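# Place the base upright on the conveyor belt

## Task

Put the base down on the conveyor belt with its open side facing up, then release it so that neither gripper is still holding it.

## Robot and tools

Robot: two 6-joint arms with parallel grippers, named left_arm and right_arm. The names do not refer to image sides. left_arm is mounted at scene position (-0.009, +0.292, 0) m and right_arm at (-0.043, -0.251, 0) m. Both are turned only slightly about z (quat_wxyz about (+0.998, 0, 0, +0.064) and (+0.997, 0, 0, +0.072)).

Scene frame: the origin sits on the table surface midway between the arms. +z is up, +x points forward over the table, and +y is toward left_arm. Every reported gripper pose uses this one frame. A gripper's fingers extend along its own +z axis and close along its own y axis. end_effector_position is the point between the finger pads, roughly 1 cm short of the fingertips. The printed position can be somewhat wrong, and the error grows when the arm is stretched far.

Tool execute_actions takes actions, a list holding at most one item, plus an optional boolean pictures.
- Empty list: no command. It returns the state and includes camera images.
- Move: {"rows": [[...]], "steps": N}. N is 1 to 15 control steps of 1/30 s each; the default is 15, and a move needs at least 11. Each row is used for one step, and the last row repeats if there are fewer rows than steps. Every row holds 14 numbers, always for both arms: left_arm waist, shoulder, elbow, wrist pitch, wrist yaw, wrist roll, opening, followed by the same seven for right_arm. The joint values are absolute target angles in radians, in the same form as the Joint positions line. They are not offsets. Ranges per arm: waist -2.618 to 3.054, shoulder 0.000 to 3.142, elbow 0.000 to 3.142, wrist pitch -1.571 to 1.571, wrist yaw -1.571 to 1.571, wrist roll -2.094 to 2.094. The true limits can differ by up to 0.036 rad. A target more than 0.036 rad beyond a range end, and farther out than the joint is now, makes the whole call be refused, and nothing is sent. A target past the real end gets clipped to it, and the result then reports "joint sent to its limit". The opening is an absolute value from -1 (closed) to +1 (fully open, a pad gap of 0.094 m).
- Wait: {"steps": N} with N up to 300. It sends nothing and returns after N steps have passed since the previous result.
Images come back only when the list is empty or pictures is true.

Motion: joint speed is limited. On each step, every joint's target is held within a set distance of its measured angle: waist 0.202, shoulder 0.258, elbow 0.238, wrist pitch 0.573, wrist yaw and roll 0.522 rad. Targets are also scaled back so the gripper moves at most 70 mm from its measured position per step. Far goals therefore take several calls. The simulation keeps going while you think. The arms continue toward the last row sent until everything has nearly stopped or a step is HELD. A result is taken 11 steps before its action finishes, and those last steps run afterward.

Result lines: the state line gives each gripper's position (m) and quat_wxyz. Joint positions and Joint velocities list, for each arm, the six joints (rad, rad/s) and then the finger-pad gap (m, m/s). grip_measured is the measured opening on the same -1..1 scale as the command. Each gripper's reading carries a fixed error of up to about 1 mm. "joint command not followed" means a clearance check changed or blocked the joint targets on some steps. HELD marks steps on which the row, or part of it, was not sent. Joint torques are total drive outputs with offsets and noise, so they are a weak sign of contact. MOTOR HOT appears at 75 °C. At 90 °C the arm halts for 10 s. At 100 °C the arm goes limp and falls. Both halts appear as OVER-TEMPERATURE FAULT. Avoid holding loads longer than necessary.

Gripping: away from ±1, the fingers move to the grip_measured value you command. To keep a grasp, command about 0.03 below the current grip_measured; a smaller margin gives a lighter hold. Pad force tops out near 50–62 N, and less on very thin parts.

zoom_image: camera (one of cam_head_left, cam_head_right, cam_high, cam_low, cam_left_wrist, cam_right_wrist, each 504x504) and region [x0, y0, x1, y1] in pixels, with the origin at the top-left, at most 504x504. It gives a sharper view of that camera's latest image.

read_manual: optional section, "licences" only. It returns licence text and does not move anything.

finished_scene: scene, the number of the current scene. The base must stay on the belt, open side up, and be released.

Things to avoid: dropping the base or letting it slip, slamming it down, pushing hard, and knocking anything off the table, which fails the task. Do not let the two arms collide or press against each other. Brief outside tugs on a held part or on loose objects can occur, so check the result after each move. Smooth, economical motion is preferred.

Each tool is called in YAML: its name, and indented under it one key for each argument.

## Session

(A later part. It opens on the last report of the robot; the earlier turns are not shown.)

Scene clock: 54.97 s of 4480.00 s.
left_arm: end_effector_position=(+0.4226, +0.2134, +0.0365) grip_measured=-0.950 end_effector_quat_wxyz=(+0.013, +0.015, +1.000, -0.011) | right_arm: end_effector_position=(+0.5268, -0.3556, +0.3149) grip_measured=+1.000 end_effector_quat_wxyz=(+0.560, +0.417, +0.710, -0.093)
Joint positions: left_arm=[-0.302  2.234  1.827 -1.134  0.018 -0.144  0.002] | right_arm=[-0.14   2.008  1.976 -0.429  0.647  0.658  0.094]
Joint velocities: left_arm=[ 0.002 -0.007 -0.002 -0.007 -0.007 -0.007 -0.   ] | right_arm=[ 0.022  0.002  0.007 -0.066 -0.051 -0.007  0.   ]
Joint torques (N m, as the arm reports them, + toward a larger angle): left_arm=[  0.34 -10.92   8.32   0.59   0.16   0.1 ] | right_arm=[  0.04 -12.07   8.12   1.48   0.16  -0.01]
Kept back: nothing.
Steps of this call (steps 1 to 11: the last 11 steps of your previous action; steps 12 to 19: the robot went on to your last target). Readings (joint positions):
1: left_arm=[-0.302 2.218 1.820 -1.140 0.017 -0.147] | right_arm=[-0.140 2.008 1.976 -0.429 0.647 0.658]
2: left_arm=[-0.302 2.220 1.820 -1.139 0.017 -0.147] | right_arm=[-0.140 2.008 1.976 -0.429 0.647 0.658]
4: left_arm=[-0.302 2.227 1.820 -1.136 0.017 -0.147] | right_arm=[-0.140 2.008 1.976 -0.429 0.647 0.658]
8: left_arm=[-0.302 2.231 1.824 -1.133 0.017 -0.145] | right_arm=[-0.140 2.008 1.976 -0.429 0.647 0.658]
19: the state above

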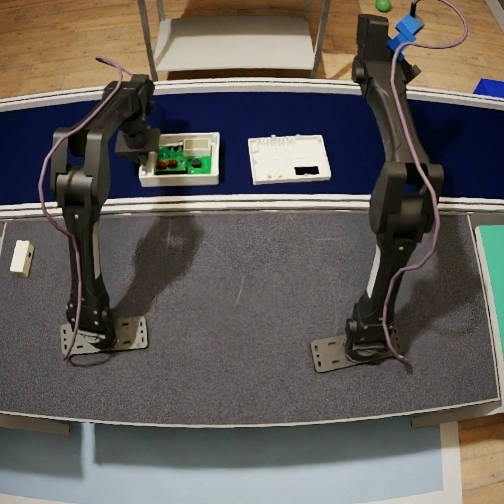

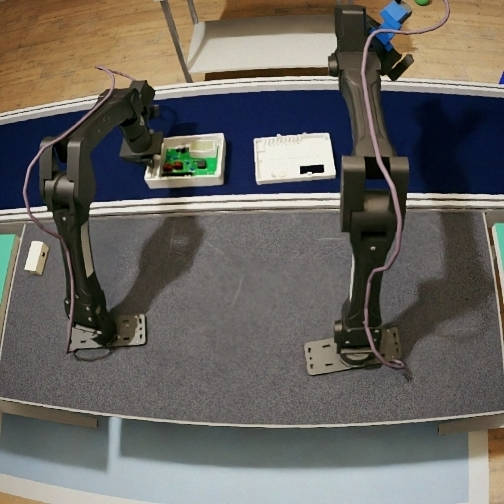

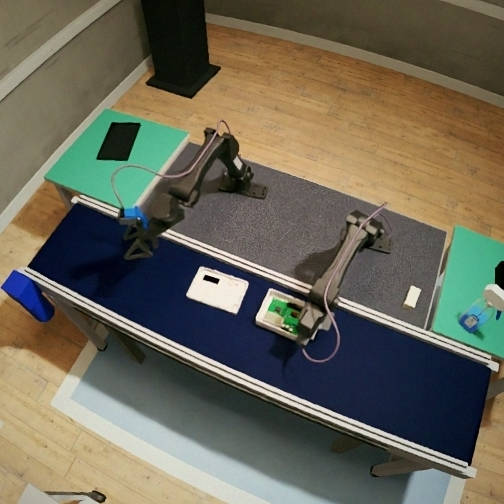

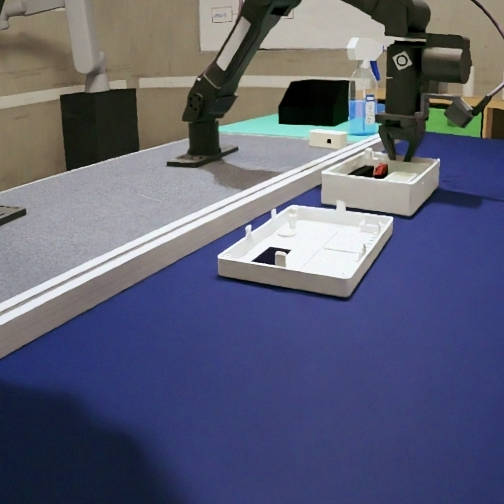

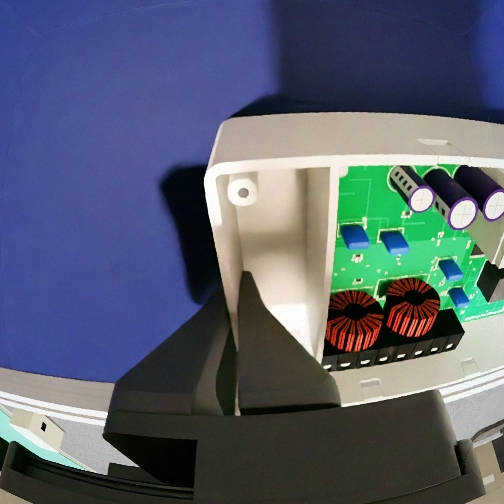

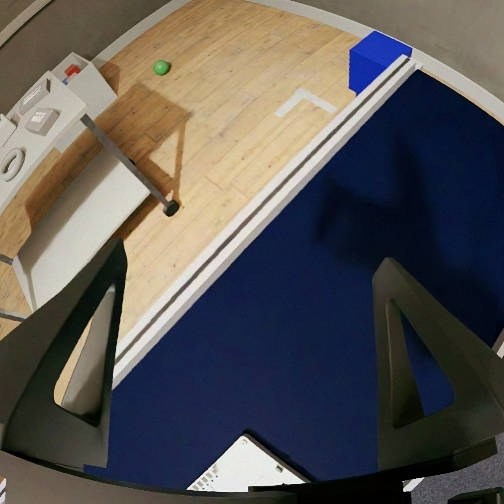

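execute_actions:
  actions:
    - {"rows":[[-0.299,2.232,1.858,-1.105,0.027,-0.139,-0.98,-0.14,2.008,1.976,-0.429,0.647,0.658,1],[-0.301,2.229,1.856,-1.115,0.023,-0.142,-0.95,-0.14,2.008,1.976,-0.429,0.647,0.658,1],[-0.302,2.226,1.854,-1.124,0.020,-0.144,-0.92,-0.14,2.008,1.976,-0.429,0.647,0.658,1],[-0.302,2.222,1.854,-1.131,0.018,-0.144,-0.88,-0.14,2.008,1.976,-0.429,0.647,0.658,1],[-0.302,2.218,1.854,-1.136,0.018,-0.144,-0.83,-0.14,2.008,1.976,-0.429,0.647,0.658,1],[-0.302,2.214,1.855,-1.140,0.018,-0.144,-0.78,-0.14,2.008,1.976,-0.429,0.647,0.658,1],[-0.302,2.210,1.856,-1.143,0.018,-0.144,-0.73,-0.14,2.008,1.976,-0.429,0.647,0.658,1],[-0.302,2.207,1.857,-1.145,0.018,-0.144,-0.69,-0.14,2.008,1.976,-0.429,0.647,0.658,1],[-0.302,2.204,1.859,-1.146,0.018,-0.144,-0.67,-0.14,2.008,1.976,-0.429,0.647,0.658,1],[-0.302,2.202,1.860,-1.150,0.018,-0.144,-0.67,-0.14,2.008,1.976,-0.429,0.647,0.658,1],[-0.302,2.198,1.863,-1.156,0.018,-0.144,-0.67,-0.14,2.008,1.976,-0.429,0.647,0.658,1],[-0.302,2.193,1.866,-1.164,0.018,-0.144,-0.67,-0.14,2.008,1.976,-0.429,0.647,0.658,1],[-0.302,2.187,1.871,-1.174,0.018,-0.144,-0.67,-0.14,2.008,1.976,-0.429,0.647,0.658,1],[-0.302,2.180,1.876,-1.186,0.018,-0.144,-0.67,-0.14,2.008,1.976,-0.429,0.647,0.658,1],[-0.302,2.172,1.882,-1.199,0.018,-0.144,-0.67,-0.14,2.008,1.976,-0.429,0.647,0.658,1]],"steps":15}

execute_actions:
  actions:
    - {"rows":[[-0.302,2.164,1.888,-1.213,0.018,-0.144,-0.66,-0.14,2.008,1.976,-0.429,0.647,0.658,1],[-0.302,2.155,1.894,-1.228,0.018,-0.144,-0.65,-0.14,2.008,1.976,-0.429,0.647,0.658,1],[-0.302,2.146,1.900,-1.242,0.018,-0.144,-0.64,-0.14,2.008,1.976,-0.429,0.647,0.658,1],[-0.302,2.138,1.906,-1.256,0.018,-0.144,-0.62,-0.14,2.008,1.976,-0.429,0.647,0.658,1],[-0.302,2.130,1.912,-1.269,0.018,-0.144,-0.60,-0.14,2.008,1.976,-0.429,0.647,0.658,1],[-0.302,2.123,1.917,-1.281,0.018,-0.144,-0.58,-0.14,2.008,1.976,-0.429,0.647,0.658,1],[-0.302,2.117,1.922,-1.291,0.018,-0.144,-0.55,-0.14,2.008,1.976,-0.429,0.647,0.658,1],[-0.302,2.112,1.925,-1.299,0.018,-0.144,-0.5,-0.14,2.008,1.976,-0.429,0.647,0.658,1],[-0.302,2.108,1.928,-1.305,0.018,-0.144,-0.5,-0.14,2.008,1.976,-0.429,0.647,0.658,1],[-0.302,2.106,1.929,-1.309,0.018,-0.144,-0.5,-0.14,2.008,1.976,-0.429,0.647,0.658,1],[-0.302,2.105,1.930,-1.310,0.018,-0.144,-0.5,-0.14,2.008,1.976,-0.429,0.647,0.658,1]],"steps":11}

execute_actions:
  actions:
    - {"steps":17}
  pictures: true

Scene clock: 59.13 s of 4480.00 s.
left_arm: end_effector_position=(+0.4223, +0.2135, +0.0364) grip_measured=-0.897 end_effector_quat_wxyz=(+0.013, +0.015, +1.000, -0.011) | right_arm: end_effector_position=(+0.5268, -0.3556, +0.3149) grip_measured=+1.000 end_effector_quat_wxyz=(+0.560, +0.417, +0.710, -0.093)
Joint positions: left_arm=[-0.302  2.234  1.827 -1.135  0.018 -0.144  0.005] | right_arm=[-0.14   2.008  1.976 -0.429  0.647  0.658  0.094]
Joint velocities: left_arm=[-0.012  0.002  0.007 -0.022 -0.022 -0.037  0.028] | right_arm=[-0.017 -0.007 -0.032  0.022 -0.022 -0.022  0.   ]
Joint torques (N m, as the arm reports them, + toward a larger angle): left_arm=[ -0.1  -11.94   7.84   0.3    0.02   0.01] | right_arm=[  0.04 -12.09   8.12   1.48   0.16  -0.01]
Steps of this call (steps 1 to 15: the robot went on to your last target; steps 16 to 90: nothing new was sent; then 1.03 s passed at rest; steps 91 to 94: the first 4 steps of this action). Readings (joint positions):
91: left_arm=[-0.302 2.234 1.827 -1.134 0.018 -0.144] | right_arm=[-0.140 2.008 1.976 -0.429 0.647 0.658]
92: left_arm=[-0.302 2.234 1.827 -1.135 0.018 -0.144] | right_arm=[-0.140 2.008 1.976 -0.429 0.647 0.658]
94: the state above

Scene clock: 59.50 s of 4480.00 s.
left_arm: end_effector_position=(+0.4201, +0.2139, +0.0410) grip_measured=-0.672 end_effector_quat_wxyz=(+0.010, +0.015, +1.000, -0.010) | right_arm: end_effector_position=(+0.5268, -0.3556, +0.3149) grip_measured=+1.000 end_effector_quat_wxyz=(+0.560, +0.417, +0.710, -0.093)
Joint positions: left_arm=[-0.302  2.228  1.836 -1.157  0.018 -0.144  0.015] | right_arm=[-0.14   2.008  1.976 -0.429  0.647  0.658  0.094]
Joint velocities: left_arm=[-0.002 -0.105  0.115 -0.256  0.022 -0.022 -0.   ] | right_arm=[-0.007  0.002 -0.012 -0.022  0.022 -0.051  0.   ]
Joint torques (N m, as the arm reports them, + toward a larger angle): left_arm=[  0.04 -14.89   8.63   0.17   0.02   0.01] | right_arm=[  0.02 -12.07   8.12   1.48   0.15   0.  ]
Kept back: the last 11 steps of this action.
Steps of this call (steps 1 to 11: the last 11 steps of your previous action). Readings (joint positions):
1: left_arm=[-0.302 2.234 1.827 -1.135 0.018 -0.144] | right_arm=[-0.140 2.008 1.976 -0.429 0.647 0.658]
2: left_arm=[-0.302 2.234 1.827 -1.135 0.018 -0.144] | right_arm=[-0.140 2.008 1.976 -0.429 0.647 0.658]
4: left_arm=[-0.302 2.234 1.827 -1.135 0.018 -0.144] | right_arm=[-0.140 2.008 1.976 -0.429 0.647 0.658]
8: left_arm=[-0.302 2.233 1.827 -1.138 0.018 -0.144] | right_arm=[-0.140 2.008 1.976 -0.429 0.647 0.658]
11: the state above

Scene clock: 60.07 s of 4480.00 s.
left_arm: end_effector_position=(+0.4103, +0.2156, +0.1004) grip_measured=-0.502 end_effector_quat_wxyz=(+0.029, +0.015, +0.999, -0.014) | right_arm: end_effector_position=(+0.5268, -0.3556, +0.3149) grip_measured=+1.000 end_effector_quat_wxyz=(+0.560, +0.417, +0.710, -0.093)
Joint positions: left_arm=[-0.302  2.125  1.905 -1.29   0.018 -0.144  0.023] | right_arm=[-0.14   2.008  1.976 -0.429  0.647  0.658  0.094]
Joint velocities: left_arm=[-0.007 -0.012 -0.012 -0.037  0.007 -0.022  0.001] | right_arm=[-0.007 -0.012 -0.007 -0.007 -0.037 -0.037  0.   ]
Joint torques (N m, as the arm reports them, + toward a larger angle): left_arm=[  0.   -11.88   7.83   0.23   0.01   0.01] | right_arm=[  0.04 -12.07   8.12   1.48   0.15  -0.01]
Kept back: nothing.
Steps of this call (steps 1 to 11: the last 11 steps of your previous action; steps 12 to 17: the robot went on to your last target). Readings (joint positions):
1: left_arm=[-0.302 2.223 1.841 -1.165 0.018 -0.144] | right_arm=[-0.140 2.008 1.976 -0.429 0.647 0.658]
2: left_arm=[-0.302 2.217 1.847 -1.174 0.018 -0.144] | right_arm=[-0.140 2.008 1.976 -0.429 0.647 0.658]
4: left_arm=[-0.302 2.198 1.860 -1.196 0.018 -0.144] | right_arm=[-0.140 2.008 1.976 -0.429 0.647 0.658]
8: left_arm=[-0.302 2.154 1.888 -1.240 0.018 -0.144] | right_arm=[-0.140 2.008 1.976 -0.429 0.647 0.658]
17: the state above

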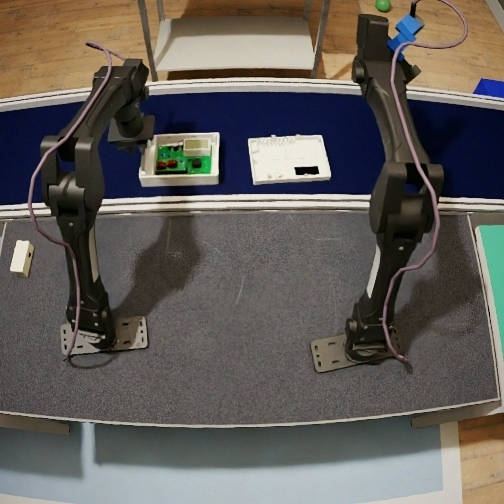

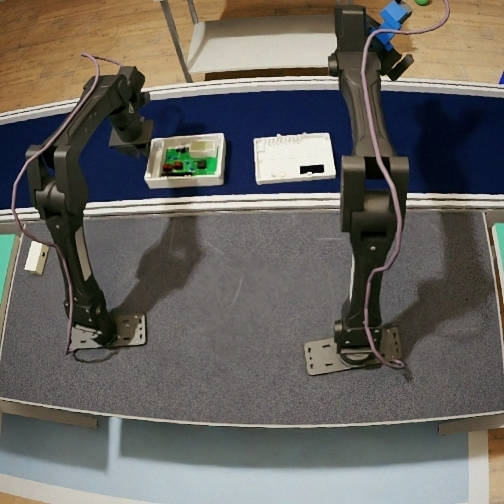

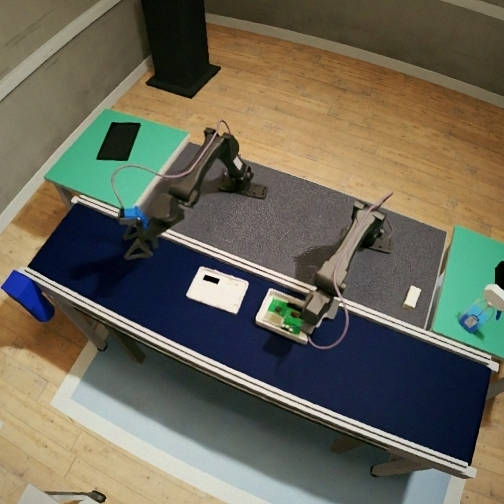

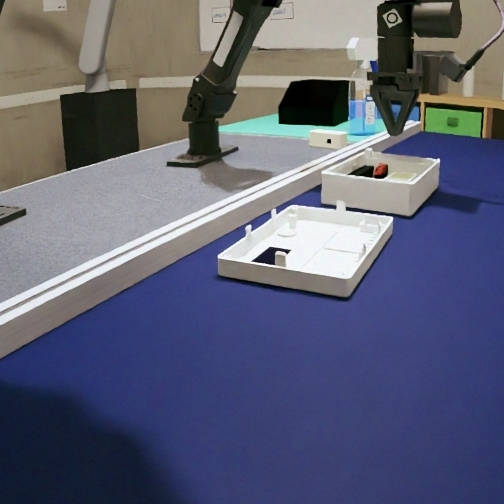

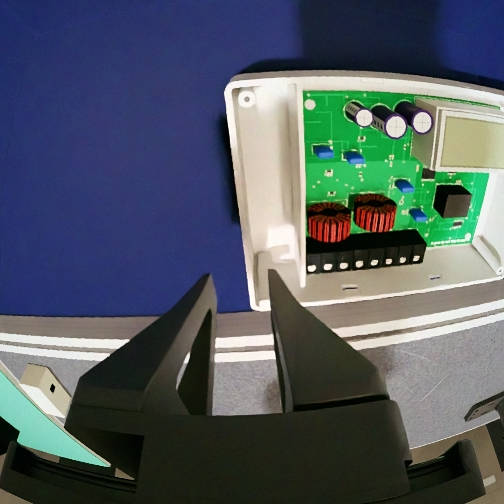

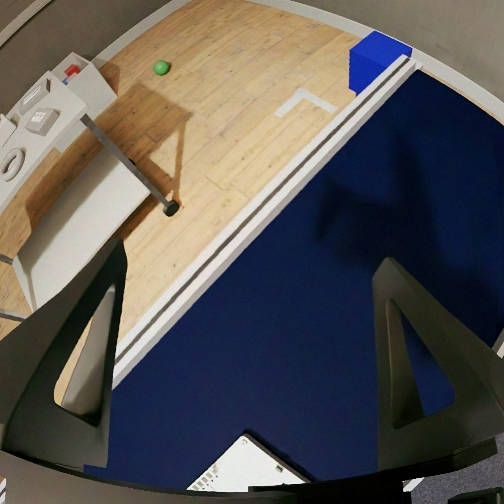

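The base is resting flat on the belt, open side up, and the gripper is clear of it.

finished_scene:
  scene: 1

The scene is finished: the task was done.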